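## Task

Find the yellow foam block on a shelf in one of the storage bays and place only that block on the desk. Every other object must stay where it is on its shelf, table or counter. The robot must not tip over or finish leaning. The block must rest on the desk on its own, not held there by the robot. At the end, open the gripper and move the robot away from it.

## Robot and tools

ROBOT. A Hello Robot Stretch 3 with a single arm. It has a two-wheel differential base (0.33 m long, 0.34 m wide) that drives forward or backward and turns in place, but cannot slide sideways. It turns about the point between the drive wheels, 0.05 m behind the front edge. A lift carries the arm up and down a mast. The arm telescopes out to the robot's RIGHT, so reaching further forward means driving the base. At the arm's end is a wrist (yaw, pitch, roll) and a two-finger gripper. Cameras: head_camera and nav_camera on the pan/tilt head, wrist_camera on the gripper.

FRAMES. Base frame: origin on the floor between the drive wheels, x forward, y left, z up. hand_pose is reported in this frame, at the point where closed fingertips meet. The odometry frame is the base frame where the scene began; heading is positive to the left, range -3.142 to 3.142.

execute_actions takes "actions", a list run in order (empty list: just report the state and images). Each action may contain "robot", "steps" (1 to 450 control steps at 30 per second; default 1) and "until". {"steps": n} alone only waits. Motions keep going across later actions and while you think.

"robot" is one command, a list of up to 8 commands run in sequence (each may also be {"pause_s": s}, s at most 15), or {"stop": true}, which brakes everything and clears the queue. A command may hold:
- "base": exactly one key. "translate_m": a relative drive in metres, measured from where the base is when that command begins; positive forward, magnitude at most 1. "rotate_rad": a relative turn in radians from the current heading; positive is counter-clockwise seen from above (left), magnitude at most 3.2.
- "joints": absolute targets, by name; unnamed joints keep their current goals. lift_m 0 to 1.1 (arm height); arm_m 0 to 0.52 (extension); wrist_yaw_rad -1.345 to 4.42 (0 along the arm, positive swings toward the front, 3.0 folds over the base); wrist_pitch_rad -1.57 to 0.451 (0 level, negative tips fingers down); wrist_roll_rad -2.911 to 2.911 (0 fingers side by side); gripper_m -0.089 to 0.179 (larger is wider; real fingertip gap is about 0.007 less when nearly shut, 0.025 less when fully open, zero below 0.007); head_pan_rad -3.953 to 1.73 (0 forward, positive left, -1.57 looks along the arm); head_tilt_rad -1.53 to 0.419 (negative looks down).
- "contact_limits": {"arm_m": e}, e the motor effort percent (1 to 100) at which the arm's motion halts; lower is gentler, too low halts instantly. It lasts until the next arm_m command.
A new command overrides at once: named joints retarget, the rest of any older queue is discarded. In a queue, the next command starts only after the previous one's motions end "done" (or "off_target" for base or gripper); otherwise the rest is dropped.

"until" ends an action early once all its conditions hold. Under "robot" you can test readings, goals (e.g. lift_m_goal), statuses (e.g. arm_m_status, base_status), refusals, queue and queue_left, with [op, value], op one of = != < <= > >=, or a status word or ["!=","moving"]. {"robot": {"status": "ended"}} means nothing is moving and no queue runs; use it with steps 450 to wait for completion. {"any": {"status": "ended"}} fires when any one motion ends. Avoid "=" on readings; "done" allows a tolerance.

zoom_image: {"camera": one of head_camera, nav_camera, wrist_camera, "region": [x0, y0, x1, y1]} in pixels of that camera's latest image, top-left origin, at most 504 by 504.

finished_scene: {"scene": n}. Ends the current scene irreversibly and reports success; the next task appears in its result. Call it only after all motion has ended.

RESULTS. base_status shows progress as (translate_m done of goal). joint_goals, joint_status and measured_speeds list each joint. Statuses: moving, done, off_target (stopped short, may still push), contact_stop (lift or arm hit something and went slack), time_out, stopped, not_commanded, torque_fault (a wrist servo switched off for 10 s; it is limp and refuses goals). Lines starting "refused:" or "dropped:" explain rejected goals, counting from 0; "replaced:" is informational. "robot.on_its_own" appears when the robot has changed a goal itself, a joint is slack or off, a motor strains at rest, or base_tilt shows a lean. lidar_m: 12 ranges in 30-degree sectors, first straight ahead, going counter-clockwise (4th left, 7th behind, 10th right), in a plane 0.17 m high; it sees table legs, not tops. wrist_depth_mm and head_depth_mm are 7x7 grids of median depth (head image is sideways). motor_effort is percent per motor, positive pushing toward higher values; bracket is the peak. base_tilt in degrees, forward and right positive, with a few degrees of fixed bias.

SPEED. The base is fast (0.30 m/s, 1.9 rad/s) only when stowed: lift_m under 0.30, arm_m under 0.03, wrist_yaw_rad above 2.54; otherwise 0.10 m/s and 0.63 rad/s. Folded, the wrist sweeps a 0.28 m radius when turning; unfolded it reaches further.

GRIPPING. Close to a gripper_m below the object's width (smaller squeezes harder, but overly hard squeezing triggers a stall guard that weakens the grip). Release by opening at least 0.02 past the contact value. gripper readings do not prove you hold anything; check the cameras.

AVOID. Fold or unfold the wrist only with lift_m 0.32 to 0.95, wrist_pitch_rad -0.4 and roll near 0; once folded, lift may go down to 0.25. With yaw below -0.4 keep pitch at -0.5 or lower. Pushing against something rigid with the gripper higher than about 0.45 m can tip the robot; don't push again after a contact_stop, and don't drive while gripping or pressing on something fixed. If it snags or leans, reverse the last motion in small steps, pull the gripper free, and if needed lower lift_m to about 0.2. Don't drop, slam, or knock over objects; loose items may be nudged now and then. Wrist and base have no contact stop. Faster finishes are better.

Each tool is called by a JSON object that holds its "op" and its "data".

## Session

{"op": "execute_actions", "data": {"actions": []}}

Scene clock: 0.00 s.
robot.base_odometry: x=+0.000 y=+0.000 heading=+0.000 (m, m, rad; robot's odometry frame)
robot.turned_by_wheels: +0.000 (rad since the last result)
robot.turned_by_imu: +0.000 (rad since the last result)
robot.base_tilt: forward=-0.4 right=+1.5 (deg)
robot.lidar_m: 1.10 1.12 0.80 0.74 0.75 0.84 0.83 1.03 1.02 2.19 1.80 1.21
robot.head_depth_mm: 1097 1097 1098 1100 1100 1100 1100 / 1053 1065 1059 1057 1066 1054 1094 / 1061 1059 1059 1062 1061 1062 1070 / 1054 1056 1056 1050 1057 1055 1055 / 1045 1044 1044 1044 1044 1048 1045 / 1032 1037 1041 1037 1036 1038 1036 / 1028 1028 1030 1031 1029 1028 1032
robot.base_status: not_commanded
robot.joint_positions: lift_m=+0.432 arm_m=+0.003 wrist_yaw_rad=+3.007 wrist_pitch_rad=-0.555 wrist_roll_rad=-0.020 gripper_m=+0.037 head_pan_rad=-0.019 head_tilt_rad=-0.022
robot.joint_goals: lift_m=+0.432 arm_m=+0.003 wrist_yaw_rad=+3.007 wrist_pitch_rad=-0.555 wrist_roll_rad=-0.020 gripper_m=+0.037 head_pan_rad=-0.019 head_tilt_rad=-0.022
robot.joint_status: lift_m=not_commanded arm_m=not_commanded wrist_yaw_rad=not_commanded wrist_pitch_rad=not_commanded wrist_roll_rad=not_commanded gripper_m=not_commanded head_pan_rad=not_commanded head_tilt_rad=not_commanded
robot.measured_speeds: translate_m=+0.000 rotate_rad=+0.000 lift_m=+0.000 arm_m=+0.000 wrist_yaw_rad=+0.000 wrist_pitch_rad=+0.000 wrist_roll_rad=+0.000 head_pan_rad=+0.000 head_tilt_rad=+0.000
robot: refusals=0 queue=idle queue_left=0
robot.motor_effort: left_wheel=+0 right_wheel=-1 lift_m=+18 arm_m=-1 wrist_yaw_rad=+0 wrist_pitch_rad=+7 wrist_roll_rad=+1 gripper_m=+0 head_pan_rad=-1 head_tilt_rad=+3 (%)
robot.hand_pose: x=+0.0063 y=+0.0556 z=+0.4149 quat_wxyz=(+0.238, +0.685, +0.150, +0.672) (m; robot's base frame)
robot.wrist_depth_mm: 630 - 700 726 761 807 855 / 679 713 761 797 854 903 943 / 756 776 846 878 938 - - / 798 833 845 857 851 845 858 / 706 711 - 712 720 710 703 / 603 611 - 594 627 607 609 / 537 550 - - 529 538 541
pictures: head_camera (sideways: a quarter turn clockwise sets it upright), nav_camera (sideways: a quarter turn counterclockwise sets it upright), wrist_camera
Images, in order (width x height): head_camera 896x504, nav_camera 672x504, wrist_camera 644x364.

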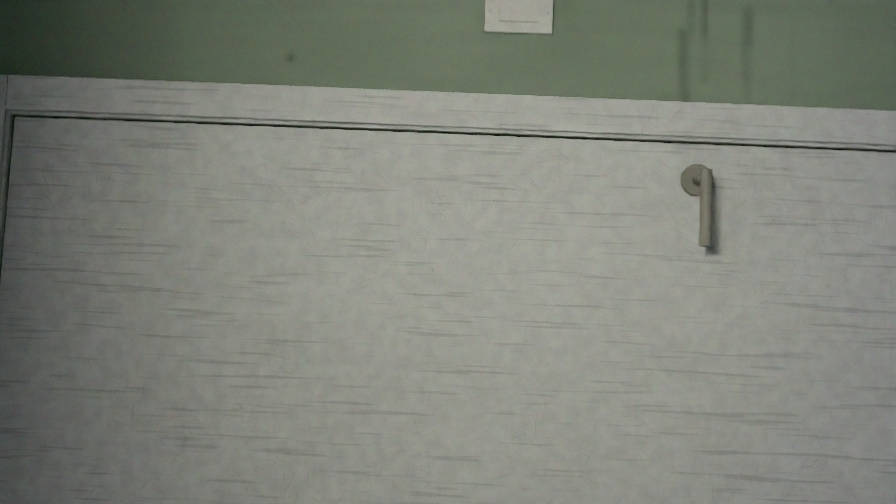

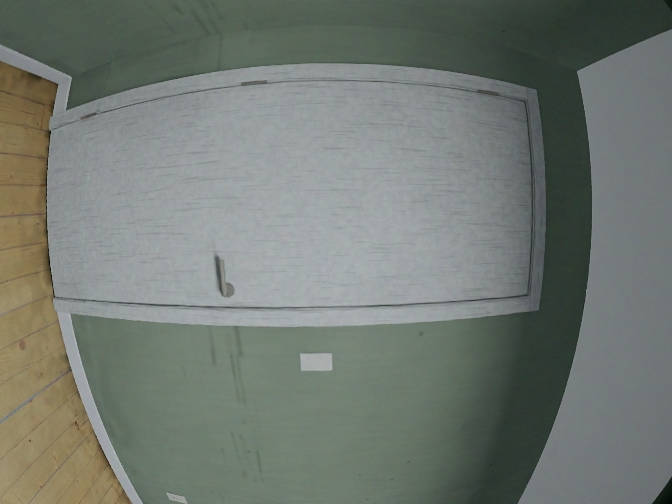

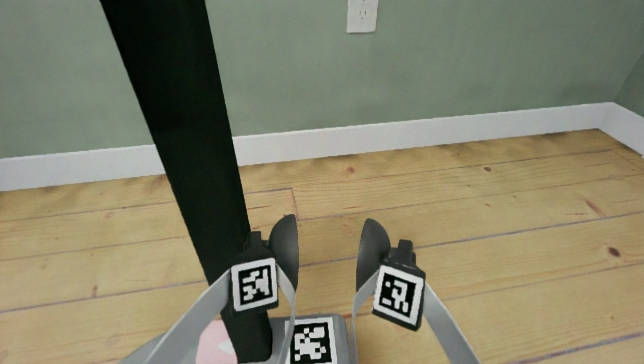

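{"op": "execute_actions", "data": {"actions": [{"robot":{"joints":{"head_pan_rad":-1.57,"head_tilt_rad":-0.5,"lift_m":0.27}},"steps":450,"until":{"robot":{"status":"ended"}}}]}}

Scene clock: 5.80 s.
robot.base_odometry: x=+0.000 y=+0.000 heading=+0.000 (m, m, rad; robot's odometry frame)
robot.turned_by_wheels: +0.000 (rad since the last result)
robot.turned_by_imu: -0.001 (rad since the last result)
robot.base_tilt: forward=-0.4 right=+1.4 (deg)
robot.lidar_m: 1.10 1.12 0.80 0.74 0.75 0.84 0.83 1.03 1.02 2.19 1.80 1.21
robot.head_depth_mm: 3319 2155 2145 2285 2099 1632 1326 / 3417 3759 - 2728 2070 1615 1323 / 3447 3742 3849 2853 2076 1618 1329 / 3452 3674 3708 2874 2062 1613 1335 / 3442 3677 3923 2822 2067 1607 1321 / 3424 3556 3985 2836 2047 1607 1318 / 3346 3289 3264 2578 2046 1601 1316
robot.base_status: not_commanded
robot.joint_positions: lift_m=+0.270 arm_m=+0.003 wrist_yaw_rad=+3.007 wrist_pitch_rad=-0.555 wrist_roll_rad=-0.020 gripper_m=+0.037 head_pan_rad=-1.563 head_tilt_rad=-0.494
robot.joint_goals: lift_m=+0.270 arm_m=+0.003 wrist_yaw_rad=+3.007 wrist_pitch_rad=-0.555 wrist_roll_rad=-0.020 gripper_m=+0.037 head_pan_rad=-1.570 head_tilt_rad=-0.500
robot.joint_status: lift_m=done arm_m=not_commanded wrist_yaw_rad=not_commanded wrist_pitch_rad=not_commanded wrist_roll_rad=not_commanded gripper_m=not_commanded head_pan_rad=done head_tilt_rad=done
robot.measured_speeds: translate_m=+0.000 rotate_rad=+0.000 lift_m=+0.000 arm_m=+0.000 wrist_yaw_rad=+0.000 wrist_pitch_rad=+0.000 wrist_roll_rad=+0.000 head_pan_rad=+0.000 head_tilt_rad=+0.000
robot: refusals=0 queue=done queue_left=0
robot.motor_effort: left_wheel=-1(1) right_wheel=-1(1) lift_m=+17(19) arm_m=-1(1) wrist_yaw_rad=+0(0) wrist_pitch_rad=+7(8) wrist_roll_rad=+0(0) gripper_m=+0(0) head_pan_rad=-4(47) head_tilt_rad=-3(26) (%)
robot.hand_pose: x=+0.0063 y=+0.0556 z=+0.2533 quat_wxyz=(+0.238, +0.685, +0.150, +0.672) (m; robot's base frame)
robot.wrist_depth_mm: 626 - 702 718 758 807 851 / 683 709 764 795 822 867 916 / 718 733 746 753 744 765 745 / 600 596 596 601 601 602 608 / 495 519 - 539 511 509 510 / 445 - - - 444 433 434 / - - - - 376 379 382
pictures: head_camera (sideways: a quarter turn clockwise sets it upright), nav_camera (sideways: a quarter turn counterclockwise sets it upright), wrist_camera
Images, in order (width x height): head_camera 896x504, nav_camera 672x504, wrist_camera 644x364.

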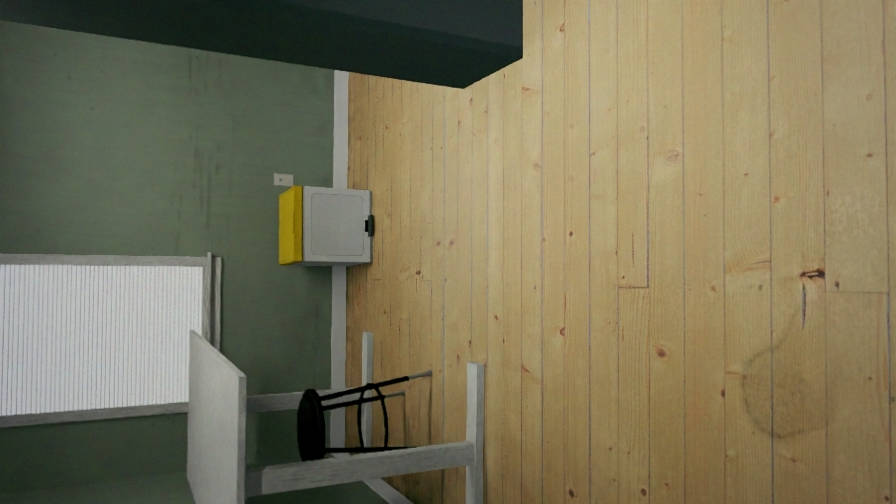

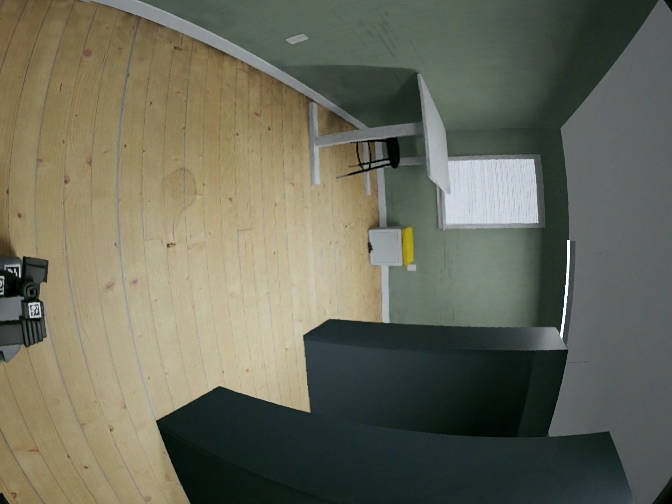

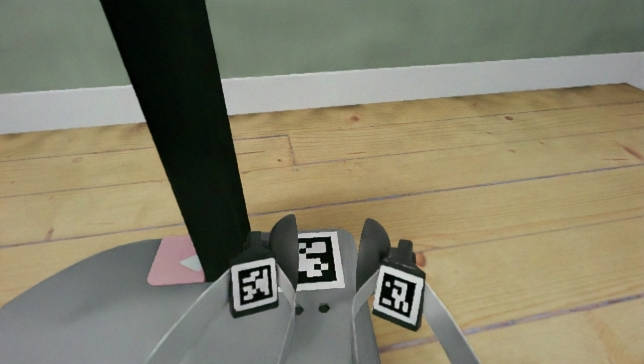

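{"op": "execute_actions", "data": {"actions": [{"robot":[{"base":{"rotate_rad":-1.57},"joints":{"head_tilt_rad":-0.4}},{"base":{"translate_m":1.0}},{"base":{"translate_m":0.6}}],"steps":450,"until":{"robot":{"status":"ended"}}}]}}

Scene clock: 30.70 s.
robot.base_odometry: x=+0.001 y=-1.600 heading=-1.570 (m, m, rad; robot's odometry frame)
robot.turned_by_wheels: -1.570 (rad since the last result)
robot.turned_by_imu: -1.575 (rad since the last result)
robot.base_tilt: forward=-0.5 right=+1.4 (deg)
robot.lidar_m: 1.96 1.34 1.09 1.27 1.29 1.65 2.33 1.00 0.80 1.59 0.77 0.83
robot.head_depth_mm: 2036 1403 1481 1584 1553 1680 1380 / 2104 2251 2404 2469 2160 1773 1430 / 2148 2282 2446 2636 2318 1767 1414 / 2151 2271 2441 2615 2332 1756 1407 / 2123 2272 2446 2620 2321 1759 1410 / 2044 2073 2112 2163 2111 1744 1405 / 1338 1350 1375 1386 1399 1404 1326
robot.base_status: done (translate_m +0.6000 of +0.6000)
robot.joint_positions: lift_m=+0.270 arm_m=+0.003 wrist_yaw_rad=+3.007 wrist_pitch_rad=-0.555 wrist_roll_rad=-0.020 gripper_m=+0.037 head_pan_rad=-1.563 head_tilt_rad=-0.408
robot.joint_goals: lift_m=+0.270 arm_m=+0.003 wrist_yaw_rad=+3.007 wrist_pitch_rad=-0.555 wrist_roll_rad=-0.020 gripper_m=+0.037 head_pan_rad=-1.570 head_tilt_rad=-0.400
robot.joint_status: lift_m=done arm_m=not_commanded wrist_yaw_rad=not_commanded wrist_pitch_rad=not_commanded wrist_roll_rad=not_commanded gripper_m=not_commanded head_pan_rad=done head_tilt_rad=done
robot.measured_speeds: translate_m=+0.000 rotate_rad=+0.000 lift_m=+0.000 arm_m=+0.000 wrist_yaw_rad=+0.000 wrist_pitch_rad=+0.000 wrist_roll_rad=+0.000 head_pan_rad=+0.000 head_tilt_rad=+0.000
robot: refusals=0 queue=done queue_left=0
robot.motor_effort: left_wheel=+1(9) right_wheel=-4(6) lift_m=+17(16) arm_m=-1(1) wrist_yaw_rad=+0(0) wrist_pitch_rad=+8(8) wrist_roll_rad=+0(0) gripper_m=+0(0) head_pan_rad=-4(4) head_tilt_rad=+4(16) (%)
robot.hand_pose: x=+0.0063 y=+0.0555 z=+0.2532 quat_wxyz=(+0.238, +0.685, +0.150, +0.672) (m; robot's base frame)
robot.wrist_depth_mm: - - - - - - - / - - - - - 939 - / 746 749 745 752 745 742 747 / 601 599 605 607 603 603 609 / 503 512 - 540 511 509 507 / 442 - - - 448 433 433 / - - - - 375 383 381
pictures: head_camera (sideways: a quarter turn clockwise sets it upright), nav_camera (sideways: a quarter turn counterclockwise sets it upright), wrist_camera
Images, in order (width x height): head_camera 896x504, nav_camera 672x504, wrist_camera 644x364.

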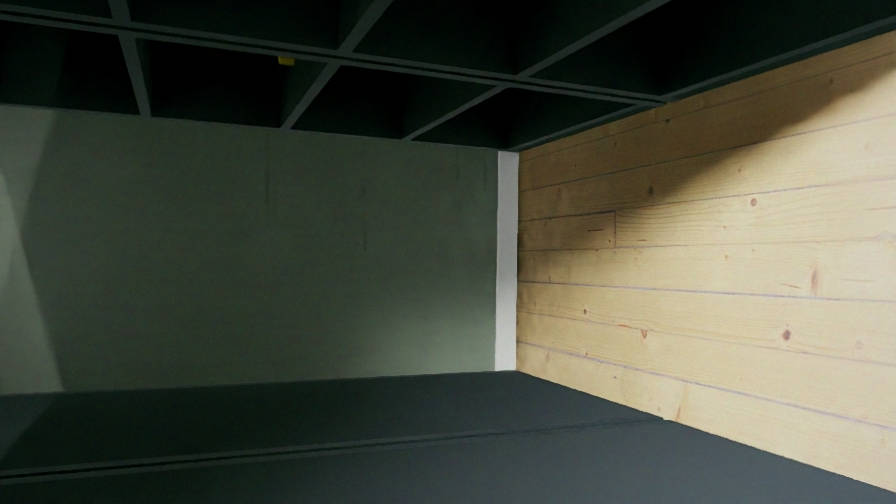

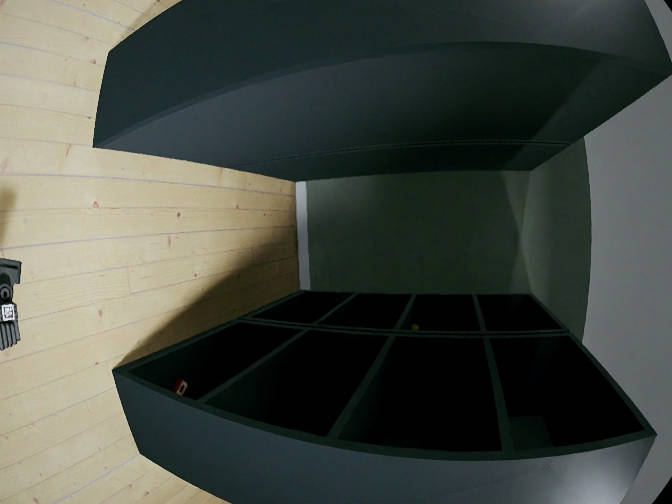

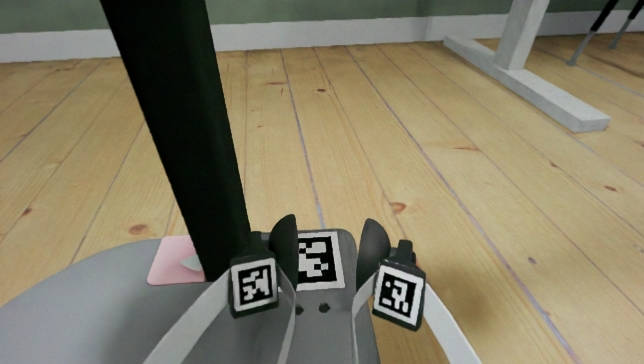

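{"op": "execute_actions", "data": {"actions": [{"robot":[{"base":{"translate_m":0.07}},{"base":{"rotate_rad":-1.565},"joints":{"head_tilt_rad":-0.6,"head_pan_rad":-1.3}},{"base":{"translate_m":1.0}},{"base":{"translate_m":0.5}}],"steps":450,"until":{"robot":{"status":"ended"}}},{"steps":200,"until":{"robot":{"status":"ended"}}}]}}

Scene clock: 55.80 s.
robot.base_odometry: x=-1.498 y=-1.680 heading=-3.135 (m, m, rad; robot's odometry frame)
robot.turned_by_wheels: -1.565 (rad since the last result)
robot.turned_by_imu: -1.570 (rad since the last result)
robot.base_tilt: forward=-0.5 right=+1.5 (deg)
robot.lidar_m: 1.01 0.72 0.49 0.47 0.47 0.62 2.43 0.94 0.96 0.45 0.46 1.06
robot.head_depth_mm: 693 775 815 570 990 879 757 / 344 374 420 502 986 879 774 / 358 404 444 497 562 666 772 / 744 816 722 519 585 687 799 / 784 864 810 564 1076 873 1125 / 809 892 807 586 1076 871 1151 / 827 920 802 612 1076 871 1173
robot.base_status: done (translate_m +0.5000 of +0.5000)
robot.joint_positions: lift_m=+0.270 arm_m=+0.003 wrist_yaw_rad=+3.007 wrist_pitch_rad=-0.556 wrist_roll_rad=-0.020 gripper_m=+0.037 head_pan_rad=-1.307 head_tilt_rad=-0.593
robot.joint_goals: lift_m=+0.270 arm_m=+0.003 wrist_yaw_rad=+3.007 wrist_pitch_rad=-0.556 wrist_roll_rad=-0.020 gripper_m=+0.037 head_pan_rad=-1.300 head_tilt_rad=-0.600
robot.joint_status: lift_m=done arm_m=not_commanded wrist_yaw_rad=not_commanded wrist_pitch_rad=not_commanded wrist_roll_rad=not_commanded gripper_m=not_commanded head_pan_rad=done head_tilt_rad=done
robot.measured_speeds: translate_m=+0.000 rotate_rad=+0.000 lift_m=+0.000 arm_m=+0.000 wrist_yaw_rad=+0.000 wrist_pitch_rad=+0.000 wrist_roll_rad=+0.000 head_pan_rad=+0.000 head_tilt_rad=+0.000
robot: refusals=0 queue=done queue_left=0
robot.motor_effort: left_wheel=+1(9) right_wheel=-2(7) lift_m=+17(17) arm_m=-1(1) wrist_yaw_rad=+0(0) wrist_pitch_rad=+8(8) wrist_roll_rad=+0(0) gripper_m=+0(0) head_pan_rad=+4(28) head_tilt_rad=-2(18) (%)
robot.hand_pose: x=+0.0063 y=+0.0555 z=+0.2532 quat_wxyz=(+0.238, +0.685, +0.150, +0.672) (m; robot's base frame)
robot.wrist_depth_mm: 417 - 456 475 494 514 535 / 455 468 498 519 546 568 600 / 502 523 550 576 610 635 684 / 554 574 595 594 597 600 600 / 498 518 - 538 509 504 507 / 443 - - - 443 435 437 / - - - - 376 379 380
pictures: head_camera (sideways: a quarter turn clockwise sets it upright), nav_camera (sideways: a quarter turn counterclockwise sets it upright), wrist_camera
Images, in order (width x height): head_camera 896x504, nav_camera 672x504, wrist_camera 644x364.

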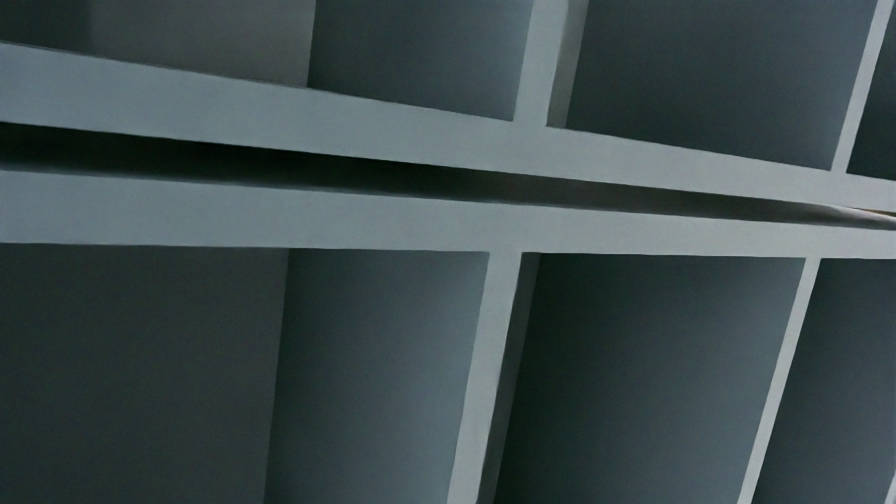

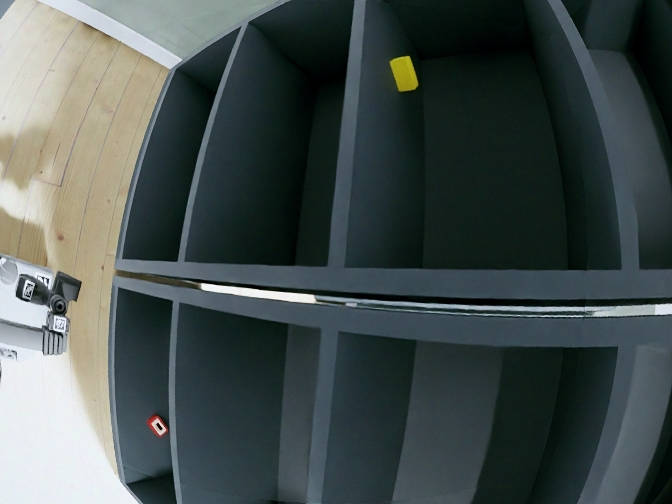

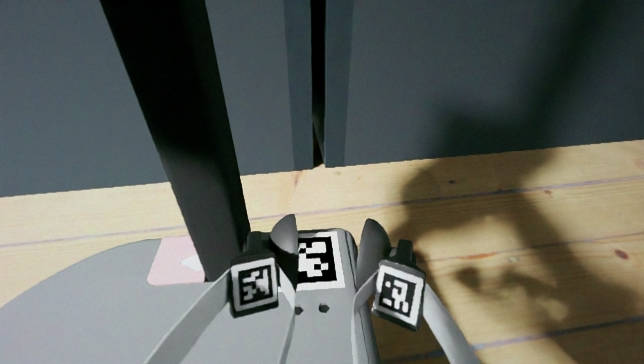

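{"op": "execute_actions", "data": {"actions": [{"robot":[{"base":{"translate_m":0.5},"joints":{"head_tilt_rad":-0.5,"head_pan_rad":-1.45}},{"joints":{"lift_m":0.93,"wrist_pitch_rad":-0.4,"wrist_roll_rad":0}},{"joints":{"wrist_yaw_rad":1.6}},{"joints":{"wrist_pitch_rad":0,"lift_m":1.0}}],"steps":450,"until":{"robot":{"status":"ended"}}},{"steps":300,"until":{"robot":{"status":"ended"}}}]}}

Scene clock: 82.97 s.
robot.base_odometry: x=-1.998 y=-1.684 heading=-3.135 (m, m, rad; robot's odometry frame)
robot.turned_by_wheels: +0.000 (rad since the last result)
robot.turned_by_imu: -0.003 (rad since the last result)
robot.base_tilt: forward=-0.5 right=+1.5 (deg)
robot.lidar_m: 0.51 0.52 0.53 0.50 0.51 0.67 2.92 1.33 0.56 0.87 0.71 0.54
robot.head_depth_mm: 685 742 810 674 509 - - / 694 751 822 669 497 - - / 703 764 835 668 485 946 818 / 711 774 842 663 503 939 - / 721 783 846 627 502 925 - / 728 792 859 626 510 - - / 737 807 870 654 509 - -
robot.base_status: done (translate_m +0.5000 of +0.5000)
robot.joint_positions: lift_m=+1.000 arm_m=+0.003 wrist_yaw_rad=+1.602 wrist_pitch_rad=-0.022 wrist_roll_rad=-0.004 gripper_m=+0.037 head_pan_rad=-1.443 head_tilt_rad=-0.508
robot.joint_goals: lift_m=+1.000 arm_m=+0.003 wrist_yaw_rad=+1.600 wrist_pitch_rad=+0.000 wrist_roll_rad=+0.000 gripper_m=+0.037 head_pan_rad=-1.450 head_tilt_rad=-0.500
robot.joint_status: lift_m=done arm_m=not_commanded wrist_yaw_rad=done wrist_pitch_rad=done wrist_roll_rad=done gripper_m=not_commanded head_pan_rad=done head_tilt_rad=done
robot.measured_speeds: translate_m=+0.000 rotate_rad=+0.000 lift_m=+0.000 arm_m=+0.000 wrist_yaw_rad=+0.000 wrist_pitch_rad=+0.000 wrist_roll_rad=+0.000 head_pan_rad=+0.000 head_tilt_rad=+0.000
robot: refusals=0 queue=done queue_left=0
robot.motor_effort: left_wheel=+1(9) right_wheel=-3(7) lift_m=+21(23) arm_m=-1(1) wrist_yaw_rad=-1(2) wrist_pitch_rad=+13(13) wrist_roll_rad=+2(2) gripper_m=+0(0) head_pan_rad=-4(18) head_tilt_rad=+4(13) (%)
robot.hand_pose: x=+0.2342 y=-0.1397 z=+1.1088 quat_wxyz=(+0.499, +0.512, -0.485, +0.503) (m; robot's base frame)
robot.wrist_depth_mm: 412 417 416 412 410 412 366 / 423 423 424 420 422 420 374 / 430 436 427 433 431 429 383 / 441 445 443 446 449 437 393 / 454 458 456 457 452 454 403 / 467 466 465 473 468 439 393 / 482 484 480 481 484 436 310
pictures: head_camera (sideways: a quarter turn clockwise sets it upright), nav_camera (sideways: a quarter turn counterclockwise sets it upright), wrist_camera
Images, in order (width x height): head_camera 896x504, nav_camera 672x504, wrist_camera 644x364.

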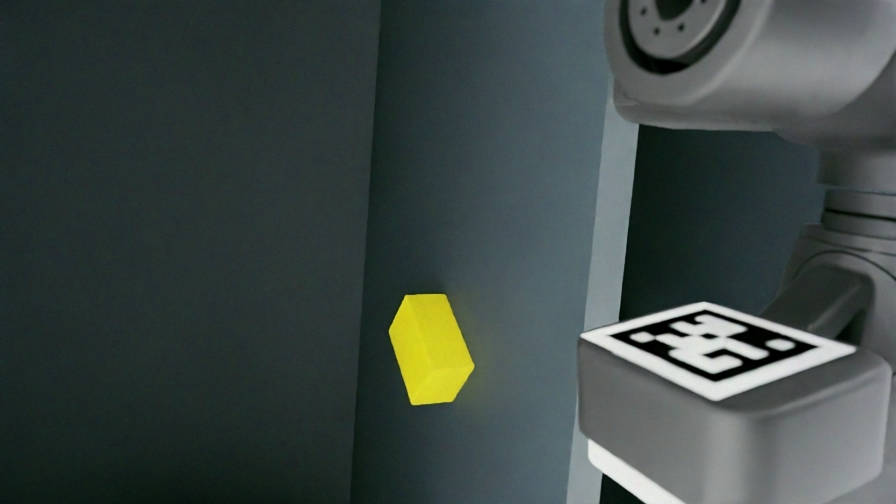

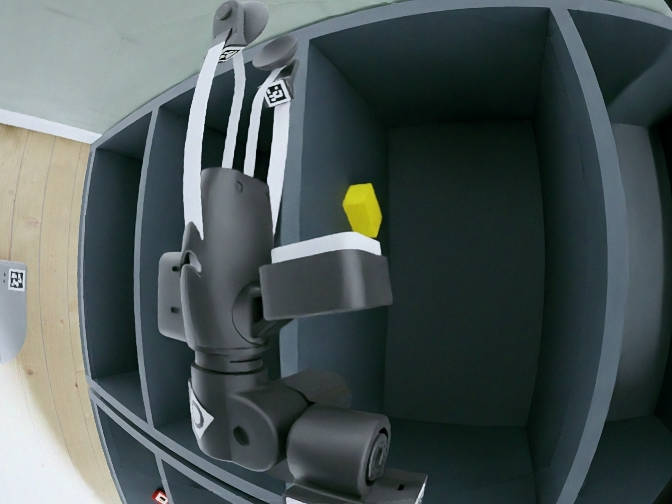

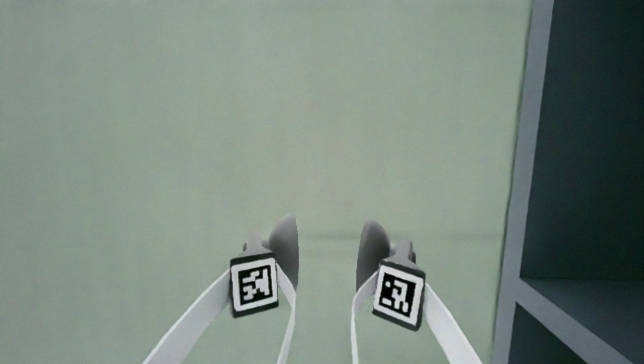

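{"op": "execute_actions", "data": {"actions": [{"robot":[{"joints":{"wrist_yaw_rad":0.45,"gripper_m":0.17,"lift_m":0.97,"wrist_pitch_rad":0.02},"base":{"translate_m":0.05}}],"steps":450,"until":{"robot":{"status":"ended"}}}]}}

Scene clock: 93.17 s.
robot.base_odometry: x=-2.048 y=-1.684 heading=-3.135 (m, m, rad; robot's odometry frame)
robot.turned_by_wheels: +0.000 (rad since the last result)
robot.turned_by_imu: -0.001 (rad since the last result)
robot.base_tilt: forward=-0.5 right=+1.5 (deg)
robot.lidar_m: 0.46 0.47 0.53 0.51 0.51 0.67 2.97 0.64 0.59 0.86 0.63 0.49
robot.head_depth_mm: 684 740 807 672 487 981 - / 692 748 818 706 507 - - / 699 759 829 669 - - - / 708 770 842 630 524 - 756 / 718 779 840 604 502 928 772 / 724 789 855 658 521 936 772 / 732 799 850 655 517 907 771
robot.base_status: done (translate_m +0.0500 of +0.0500)
robot.joint_positions: lift_m=+0.970 arm_m=+0.003 wrist_yaw_rad=+0.452 wrist_pitch_rad=-0.003 wrist_roll_rad=-0.004 gripper_m=+0.170 head_pan_rad=-1.443 head_tilt_rad=-0.508
robot.joint_goals: lift_m=+0.970 arm_m=+0.003 wrist_yaw_rad=+0.450 wrist_pitch_rad=+0.020 wrist_roll_rad=+0.000 gripper_m=+0.170 head_pan_rad=-1.450 head_tilt_rad=-0.500
robot.joint_status: lift_m=done arm_m=not_commanded wrist_yaw_rad=done wrist_pitch_rad=done wrist_roll_rad=done gripper_m=done head_pan_rad=done head_tilt_rad=done
robot.measured_speeds: translate_m=+0.000 rotate_rad=+0.000 lift_m=+0.000 arm_m=+0.000 wrist_yaw_rad=+0.000 wrist_pitch_rad=+0.000 wrist_roll_rad=+0.000 head_pan_rad=+0.000 head_tilt_rad=+0.000
robot: refusals=0 queue=done queue_left=0
robot.motor_effort: left_wheel=+2(5) right_wheel=-2(5) lift_m=+16(21) arm_m=-1(1) wrist_yaw_rad=-1(2) wrist_pitch_rad=+14(14) wrist_roll_rad=+2(2) gripper_m=+0(83) head_pan_rad=-5(4) head_tilt_rad=+3(4) (%)
robot.hand_pose: x=+0.0905 y=-0.3781 z=+1.0841 quat_wxyz=(+0.691, +0.159, -0.687, +0.158) (m; robot's base frame)
robot.wrist_depth_mm: 341 420 572 642 572 515 468 / 347 428 589 661 585 524 478 / 347 434 598 664 595 532 487 / 347 437 605 683 605 538 494 / 352 427 502 421 530 534 492 / 345 329 332 337 342 348 355 / 377 285 248 249 254 255 267
pictures: head_camera (sideways: a quarter turn clockwise sets it upright), nav_camera (sideways: a quarter turn counterclockwise sets it upright), wrist_camera
Images, in order (width x height): head_camera 896x504, nav_camera 672x504, wrist_camera 644x364.

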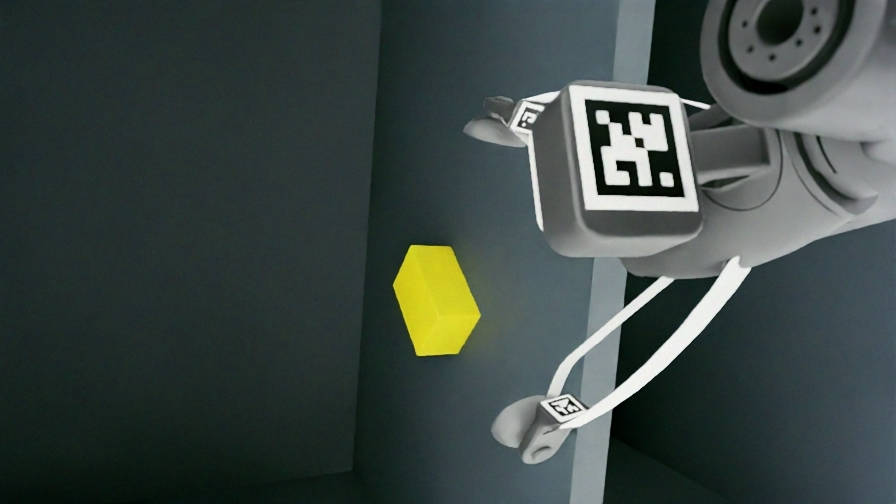

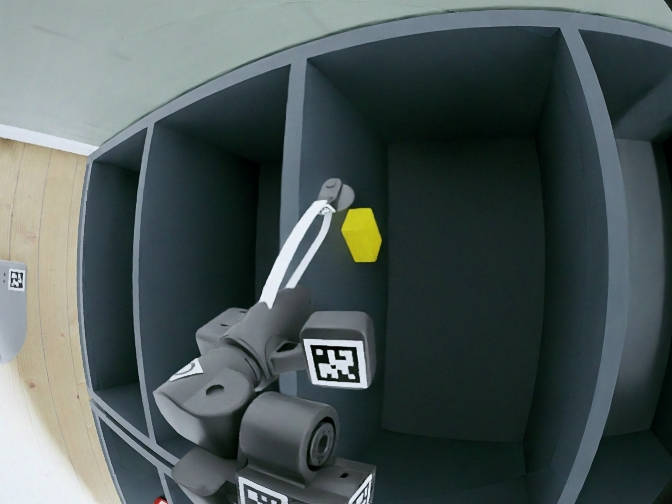

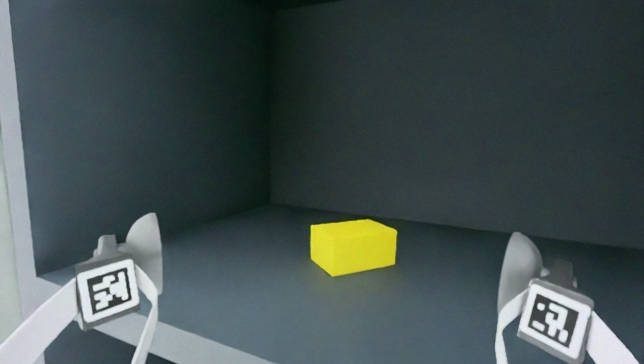

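{"op": "execute_actions", "data": {"actions": [{"robot":[{"joints":{"wrist_yaw_rad":0.75,"lift_m":0.93,"arm_m":0.17},"base":{"translate_m":-0.04}}],"steps":450,"until":{"robot":{"status":"ended"}}}]}}

Scene clock: 102.77 s.
robot.base_odometry: x=-2.008 y=-1.684 heading=-3.135 (m, m, rad; robot's odometry frame)
robot.turned_by_wheels: +0.000 (rad since the last result)
robot.turned_by_imu: -0.001 (rad since the last result)
robot.base_tilt: forward=-0.4 right=+1.5 (deg)
robot.lidar_m: 0.50 0.51 0.53 0.50 0.51 0.68 2.94 0.64 0.57 0.87 0.69 0.53
robot.head_depth_mm: 686 740 806 711 - 921 779 / 694 749 818 670 - 892 780 / 702 760 831 747 - 918 778 / 711 771 839 665 481 939 774 / 719 782 842 625 487 941 775 / 727 791 857 657 500 938 774 / 738 801 867 654 519 932 770
robot.base_status: done (translate_m -0.0400 of -0.0400)
robot.joint_positions: lift_m=+0.930 arm_m=+0.170 wrist_yaw_rad=+0.749 wrist_pitch_rad=-0.002 wrist_roll_rad=-0.004 gripper_m=+0.170 head_pan_rad=-1.443 head_tilt_rad=-0.507
robot.joint_goals: lift_m=+0.930 arm_m=+0.170 wrist_yaw_rad=+0.750 wrist_pitch_rad=+0.020 wrist_roll_rad=+0.000 gripper_m=+0.170 head_pan_rad=-1.450 head_tilt_rad=-0.500
robot.joint_status: lift_m=done arm_m=done wrist_yaw_rad=done wrist_pitch_rad=done wrist_roll_rad=done gripper_m=done head_pan_rad=done head_tilt_rad=done
robot.measured_speeds: translate_m=+0.000 rotate_rad=+0.000 lift_m=+0.000 arm_m=+0.000 wrist_yaw_rad=+0.000 wrist_pitch_rad=+0.000 wrist_roll_rad=+0.000 head_pan_rad=+0.000 head_tilt_rad=+0.000
robot: refusals=0 queue=done queue_left=0
robot.motor_effort: left_wheel=+1(2) right_wheel=-2(6) lift_m=+17(15) arm_m=+3(4) wrist_yaw_rad=+1(1) wrist_pitch_rad=+13(13) wrist_roll_rad=+2(2) gripper_m=+0(0) head_pan_rad=-4(4) head_tilt_rad=+4(5) (%)
robot.hand_pose: x=+0.1530 y=-0.5023 z=+1.0444 quat_wxyz=(+0.660, +0.259, -0.656, +0.258) (m; robot's base frame)
robot.wrist_depth_mm: 325 378 467 567 479 404 348 / 333 384 474 584 485 410 351 / 334 392 491 593 493 415 355 / 339 398 495 584 506 419 363 / 327 372 376 276 269 404 356 / 254 243 246 241 248 257 264 / 172 181 184 185 187 189 198
pictures: head_camera (sideways: a quarter turn clockwise sets it upright), nav_camera (sideways: a quarter turn counterclockwise sets it upright), wrist_camera
Images, in order (width x height): head_camera 896x504, nav_camera 672x504, wrist_camera 644x364.

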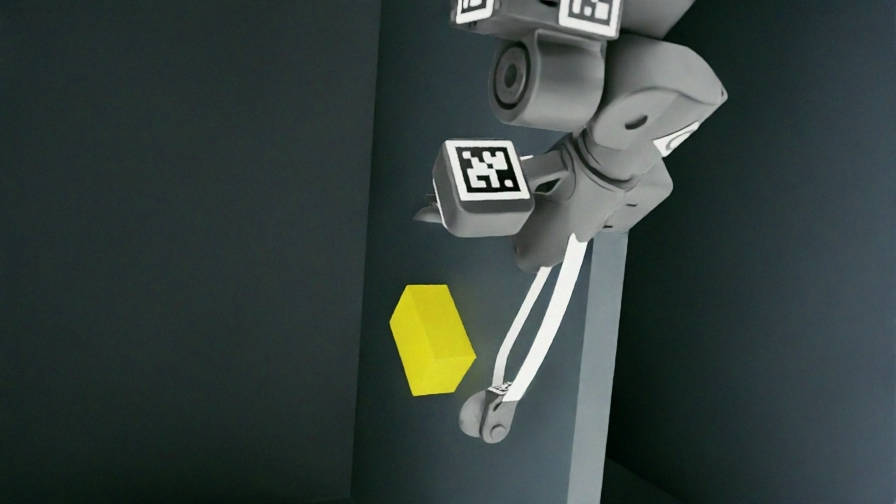

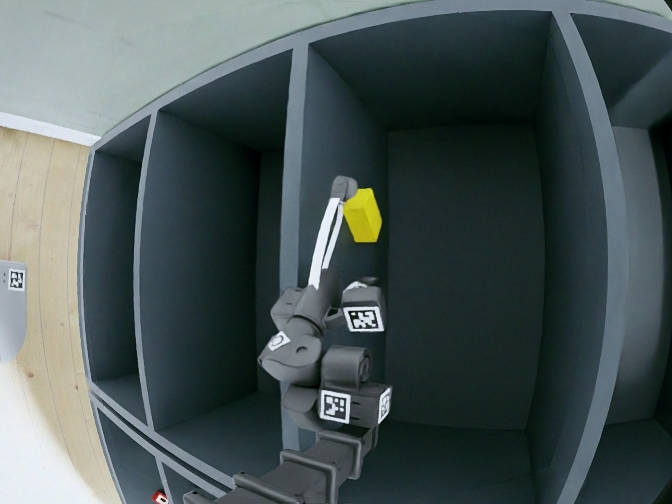

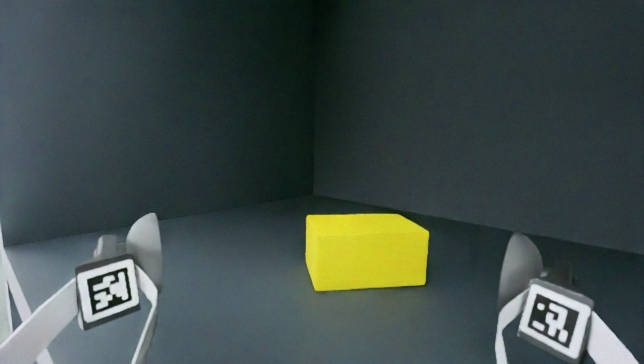

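{"op": "execute_actions", "data": {"actions": [{"robot":[{"joints":{"lift_m":0.903,"arm_m":0.27},"base":{"translate_m":0.06}}],"steps":450,"until":{"robot":{"status":"ended"}}}]}}

Scene clock: 117.20 s.
robot.base_odometry: x=-2.068 y=-1.684 heading=-3.135 (m, m, rad; robot's odometry frame)
robot.turned_by_wheels: +0.000 (rad since the last result)
robot.turned_by_imu: -0.049 (rad since the last result)
robot.base_tilt: forward=-0.5 right=+1.4 (deg)
robot.lidar_m: 0.45 0.46 0.55 0.51 0.51 0.65 1.38 0.67 0.60 0.86 0.65 0.49
robot.head_depth_mm: 688 743 813 - 460 926 783 / 693 753 822 755 463 952 783 / 698 757 825 - 469 946 778 / 705 764 832 667 485 941 779 / 709 770 842 609 503 943 777 / 715 774 840 645 502 942 773 / 720 784 843 657 500 938 771
robot.base_status: done (translate_m +0.0600 of +0.0600)
robot.joint_positions: lift_m=+0.920 arm_m=+0.270 wrist_yaw_rad=+0.753 wrist_pitch_rad=+0.024 wrist_roll_rad=-0.007 gripper_m=+0.170 head_pan_rad=-1.443 head_tilt_rad=-0.505
robot.joint_goals: lift_m=+0.920 arm_m=+0.270 wrist_yaw_rad=+0.750 wrist_pitch_rad=+0.020 wrist_roll_rad=+0.000 gripper_m=+0.170 head_pan_rad=-1.450 head_tilt_rad=-0.500
robot.joint_status: lift_m=contact_stop arm_m=done wrist_yaw_rad=done wrist_pitch_rad=done wrist_roll_rad=done gripper_m=done head_pan_rad=done head_tilt_rad=done
robot.measured_speeds: translate_m=+0.000 rotate_rad=+0.000 lift_m=+0.001 arm_m=+0.000 wrist_yaw_rad=+0.000 wrist_pitch_rad=-0.024 wrist_roll_rad=+0.000 head_pan_rad=+0.000 head_tilt_rad=+0.000
robot: refusals=0 queue=dropped queue_left=0
robot.on_its_own: lift_m is slack since a contact_stop, until your next command for it (your +0.903 is given up)
robot.motor_effort: left_wheel=+2(10) right_wheel=-6(6) lift_m=+18(20) arm_m=+2(20) wrist_yaw_rad=-2(18) wrist_pitch_rad=-1(52) wrist_roll_rad=+3(9) gripper_m=+0(0) head_pan_rad=-4(4) head_tilt_rad=+2(4) (%)
robot.hand_pose: x=+0.1542 y=-0.6020 z=+1.0409 quat_wxyz=(+0.657, +0.251, -0.658, +0.269) (m; robot's base frame)
robot.wrist_depth_mm: 316 366 463 454 375 318 275 / 317 372 468 459 378 320 277 / 321 376 478 470 383 324 281 / 326 384 489 473 389 326 285 / 322 369 382 392 373 332 285 / 251 240 147 157 253 257 266 / 165 175 147 157 184 186 195
pictures: head_camera (sideways: a quarter turn clockwise sets it upright), nav_camera (sideways: a quarter turn counterclockwise sets it upright), wrist_camera
Images, in order (width x height): head_camera 896x504, nav_camera 672x504, wrist_camera 644x364.

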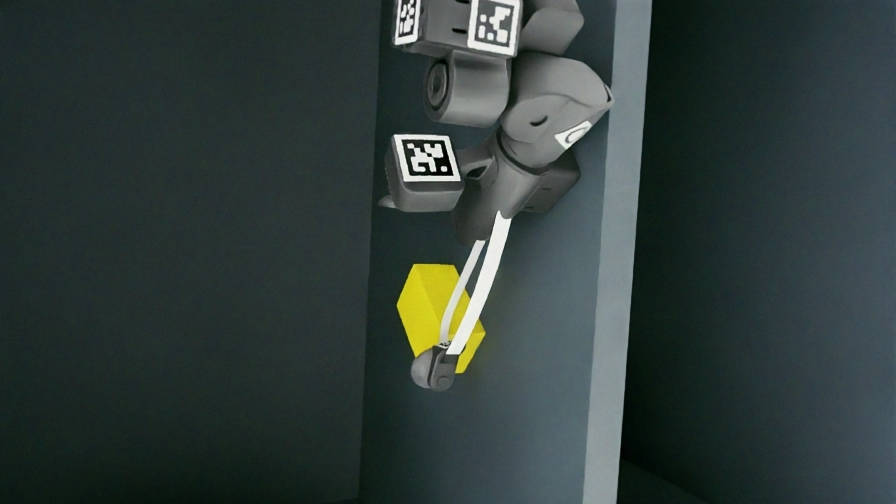

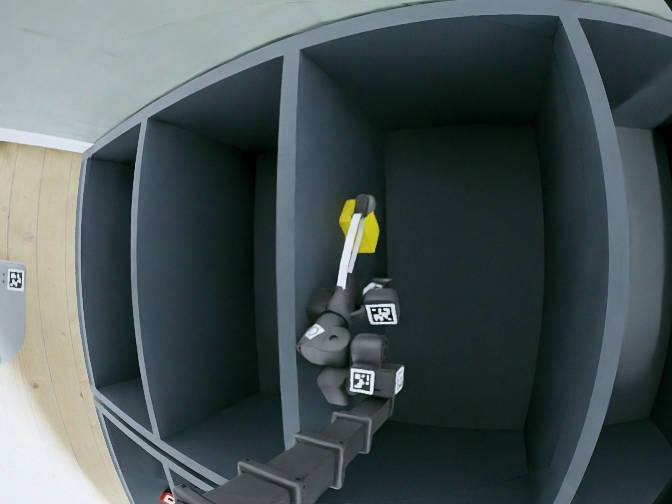

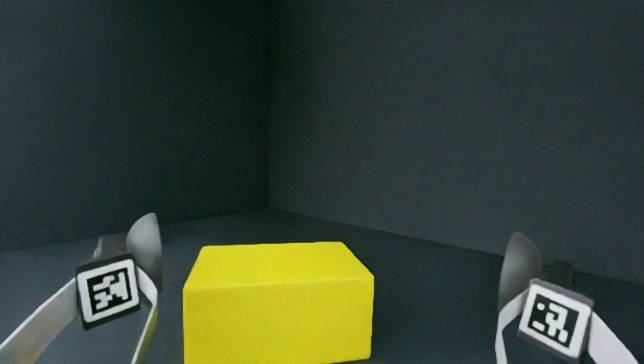

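{"op": "execute_actions", "data": {"actions": [{"robot":[{"joints":{"lift_m":0.96}},{"base":{"translate_m":0.035}},{"joints":{"wrist_pitch_rad":-0.27}}],"steps":450,"until":{"robot":{"status":"ended"}}}]}}

Scene clock: 133.67 s.
robot.base_odometry: x=-2.103 y=-1.684 heading=-3.135 (m, m, rad; robot's odometry frame)
robot.turned_by_wheels: +0.000 (rad since the last result)
robot.turned_by_imu: -0.001 (rad since the last result)
robot.base_tilt: forward=-0.5 right=+1.5 (deg)
robot.lidar_m: 0.42 0.42 0.53 0.51 0.52 0.65 1.38 0.67 0.63 0.86 0.60 0.45
robot.head_depth_mm: 685 740 799 - 472 924 785 / 688 750 815 - 469 945 782 / 693 754 818 - 468 946 780 / 700 758 829 628 485 944 778 / 706 764 837 607 484 944 776 / 709 775 840 662 502 937 775 / 714 778 834 658 500 911 771
robot.base_status: done (translate_m +0.0350 of +0.0350)
robot.joint_positions: lift_m=+0.960 arm_m=+0.270 wrist_yaw_rad=+0.752 wrist_pitch_rad=-0.271 wrist_roll_rad=-0.005 gripper_m=+0.170 head_pan_rad=-1.443 head_tilt_rad=-0.505
robot.joint_goals: lift_m=+0.960 arm_m=+0.270 wrist_yaw_rad=+0.750 wrist_pitch_rad=-0.270 wrist_roll_rad=+0.000 gripper_m=+0.170 head_pan_rad=-1.450 head_tilt_rad=-0.500
robot.joint_status: lift_m=done arm_m=done wrist_yaw_rad=done wrist_pitch_rad=done wrist_roll_rad=done gripper_m=done head_pan_rad=done head_tilt_rad=done
robot.measured_speeds: translate_m=+0.000 rotate_rad=+0.000 lift_m=+0.000 arm_m=+0.000 wrist_yaw_rad=+0.000 wrist_pitch_rad=+0.000 wrist_roll_rad=+0.000 head_pan_rad=+0.000 head_tilt_rad=+0.000
robot: refusals=0 queue=done queue_left=0
robot.motor_effort: left_wheel=+0(4) right_wheel=-2(6) lift_m=+21(20) arm_m=+2(2) wrist_yaw_rad=-1(2) wrist_pitch_rad=+1(10) wrist_roll_rad=+2(3) gripper_m=-1(0) head_pan_rad=-4(3) head_tilt_rad=+2(3) (%)
robot.hand_pose: x=+0.1428 y=-0.5904 z=+1.0068 quat_wxyz=(+0.688, +0.346, -0.615, +0.169) (m; robot's base frame)
robot.wrist_depth_mm: 279 325 403 417 343 294 257 / 289 337 427 440 363 308 267 / 297 352 416 431 382 322 277 / 288 293 293 183 298 300 280 / 212 224 148 134 142 218 218 / 174 167 154 139 151 170 171 / 133 137 138 139 140 140 143
pictures: head_camera (sideways: a quarter turn clockwise sets it upright), nav_camera (sideways: a quarter turn counterclockwise sets it upright), wrist_camera
Images, in order (width x height): head_camera 896x504, nav_camera 672x504, wrist_camera 644x364.

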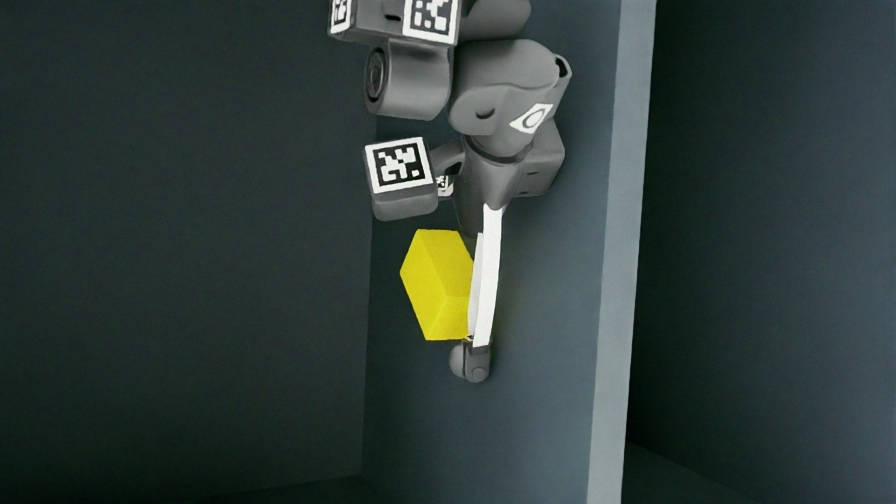

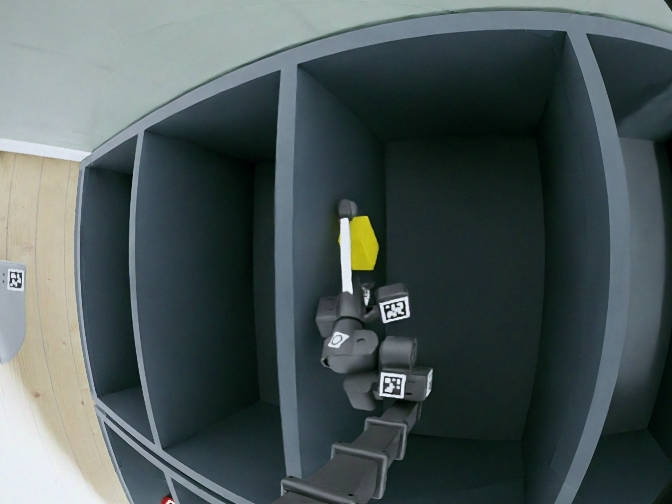

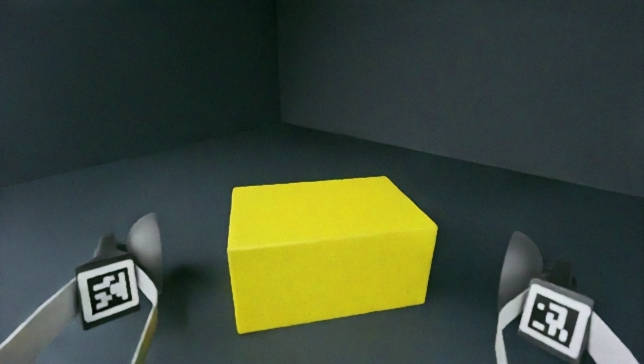

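Tips touch the shelf; raise slightly and close.

{"op": "execute_actions", "data": {"actions": [{"robot":[{"joints":{"lift_m":0.968,"arm_m":0.28,"wrist_yaw_rad":0.82}},{"joints":{"gripper_m":0.04}},{"joints":{"lift_m":1.0}}],"steps":450,"until":{"robot":{"status":"ended"}}}]}}

Scene clock: 143.00 s.
robot.base_odometry: x=-2.103 y=-1.684 heading=-3.135 (m, m, rad; robot's odometry frame)
robot.turned_by_wheels: +0.000 (rad since the last result)
robot.turned_by_imu: -0.001 (rad since the last result)
robot.base_tilt: forward=-0.4 right=+1.5 (deg)
robot.lidar_m: 0.42 0.42 0.53 0.51 0.52 0.65 1.39 0.67 0.63 0.86 0.59 0.45
robot.head_depth_mm: 684 742 - - 491 923 784 / 688 749 806 - 490 950 781 / 695 755 800 - 487 947 781 / 700 758 829 598 486 945 777 / 703 767 838 595 484 943 776 / 710 773 840 661 501 942 777 / 715 777 835 657 500 908 773
robot.base_status: done (translate_m +0.0350 of +0.0350)
robot.joint_positions: lift_m=+1.000 arm_m=+0.280 wrist_yaw_rad=+0.818 wrist_pitch_rad=-0.288 wrist_roll_rad=-0.004 gripper_m=+0.044 head_pan_rad=-1.443 head_tilt_rad=-0.505
robot.joint_goals: lift_m=+1.000 arm_m=+0.280 wrist_yaw_rad=+0.820 wrist_pitch_rad=-0.270 wrist_roll_rad=+0.000 gripper_m=+0.043 head_pan_rad=-1.450 head_tilt_rad=-0.500
robot.joint_status: lift_m=done arm_m=done wrist_yaw_rad=done wrist_pitch_rad=done wrist_roll_rad=done gripper_m=done head_pan_rad=done head_tilt_rad=done
robot.measured_speeds: translate_m=+0.000 rotate_rad=+0.000 lift_m=+0.000 arm_m=+0.000 wrist_yaw_rad=+0.000 wrist_pitch_rad=+0.000 wrist_roll_rad=+0.000 head_pan_rad=+0.000 head_tilt_rad=+0.000
robot: refusals=0 queue=done queue_left=0
robot.motor_effort: left_wheel=+0(0) right_wheel=-2(1) lift_m=+21(22) arm_m=+3(4) wrist_yaw_rad=+1(2) wrist_pitch_rad=+10(11) wrist_roll_rad=+2(2) gripper_m=-21(96) head_pan_rad=-4(4) head_tilt_rad=+2(2) (%)
robot.hand_pose: x=+0.1529 y=-0.5880 z=+1.0428 quat_wxyz=(+0.684, +0.371, -0.600, +0.186) (m; robot's base frame)
robot.wrist_depth_mm: 270 312 383 428 353 293 254 / 281 327 405 456 368 306 264 / 292 340 421 476 389 320 271 / 302 344 372 375 375 331 282 / 272 273 144 141 141 278 276 / 215 226 129 131 132 220 220 / 179 179 173 169 170 178 182
pictures: head_camera (sideways: a quarter turn clockwise sets it upright), nav_camera (sideways: a quarter turn counterclockwise sets it upright), wrist_camera
Images, in order (width x height): head_camera 896x504, nav_camera 672x504, wrist_camera 644x364.

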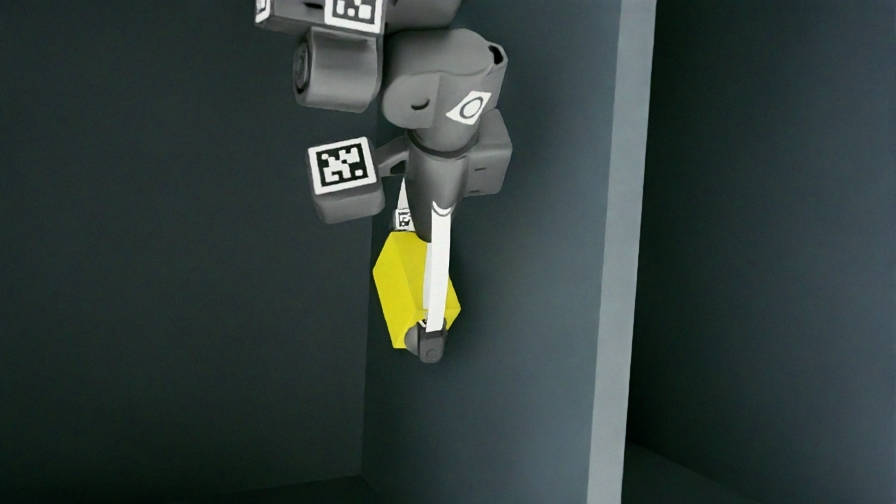

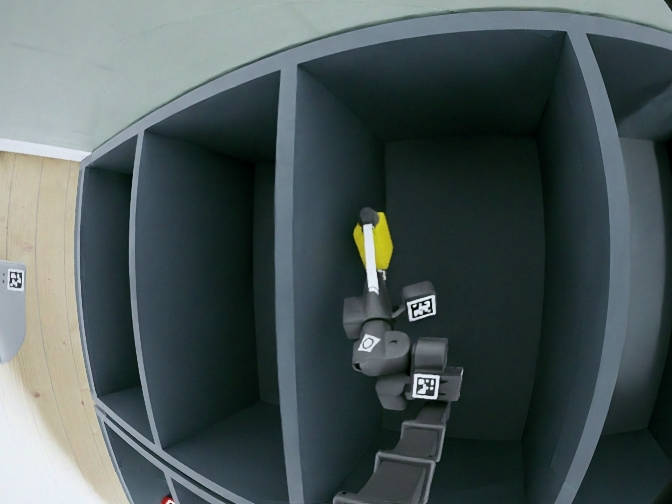

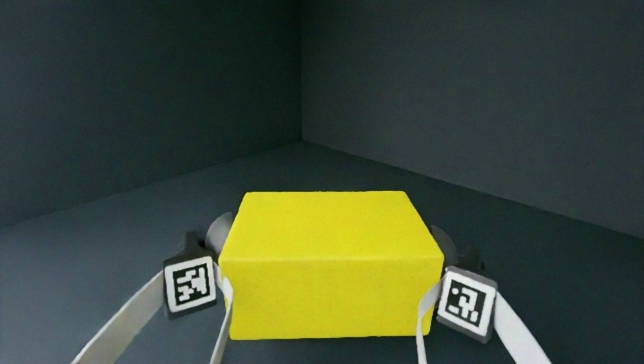

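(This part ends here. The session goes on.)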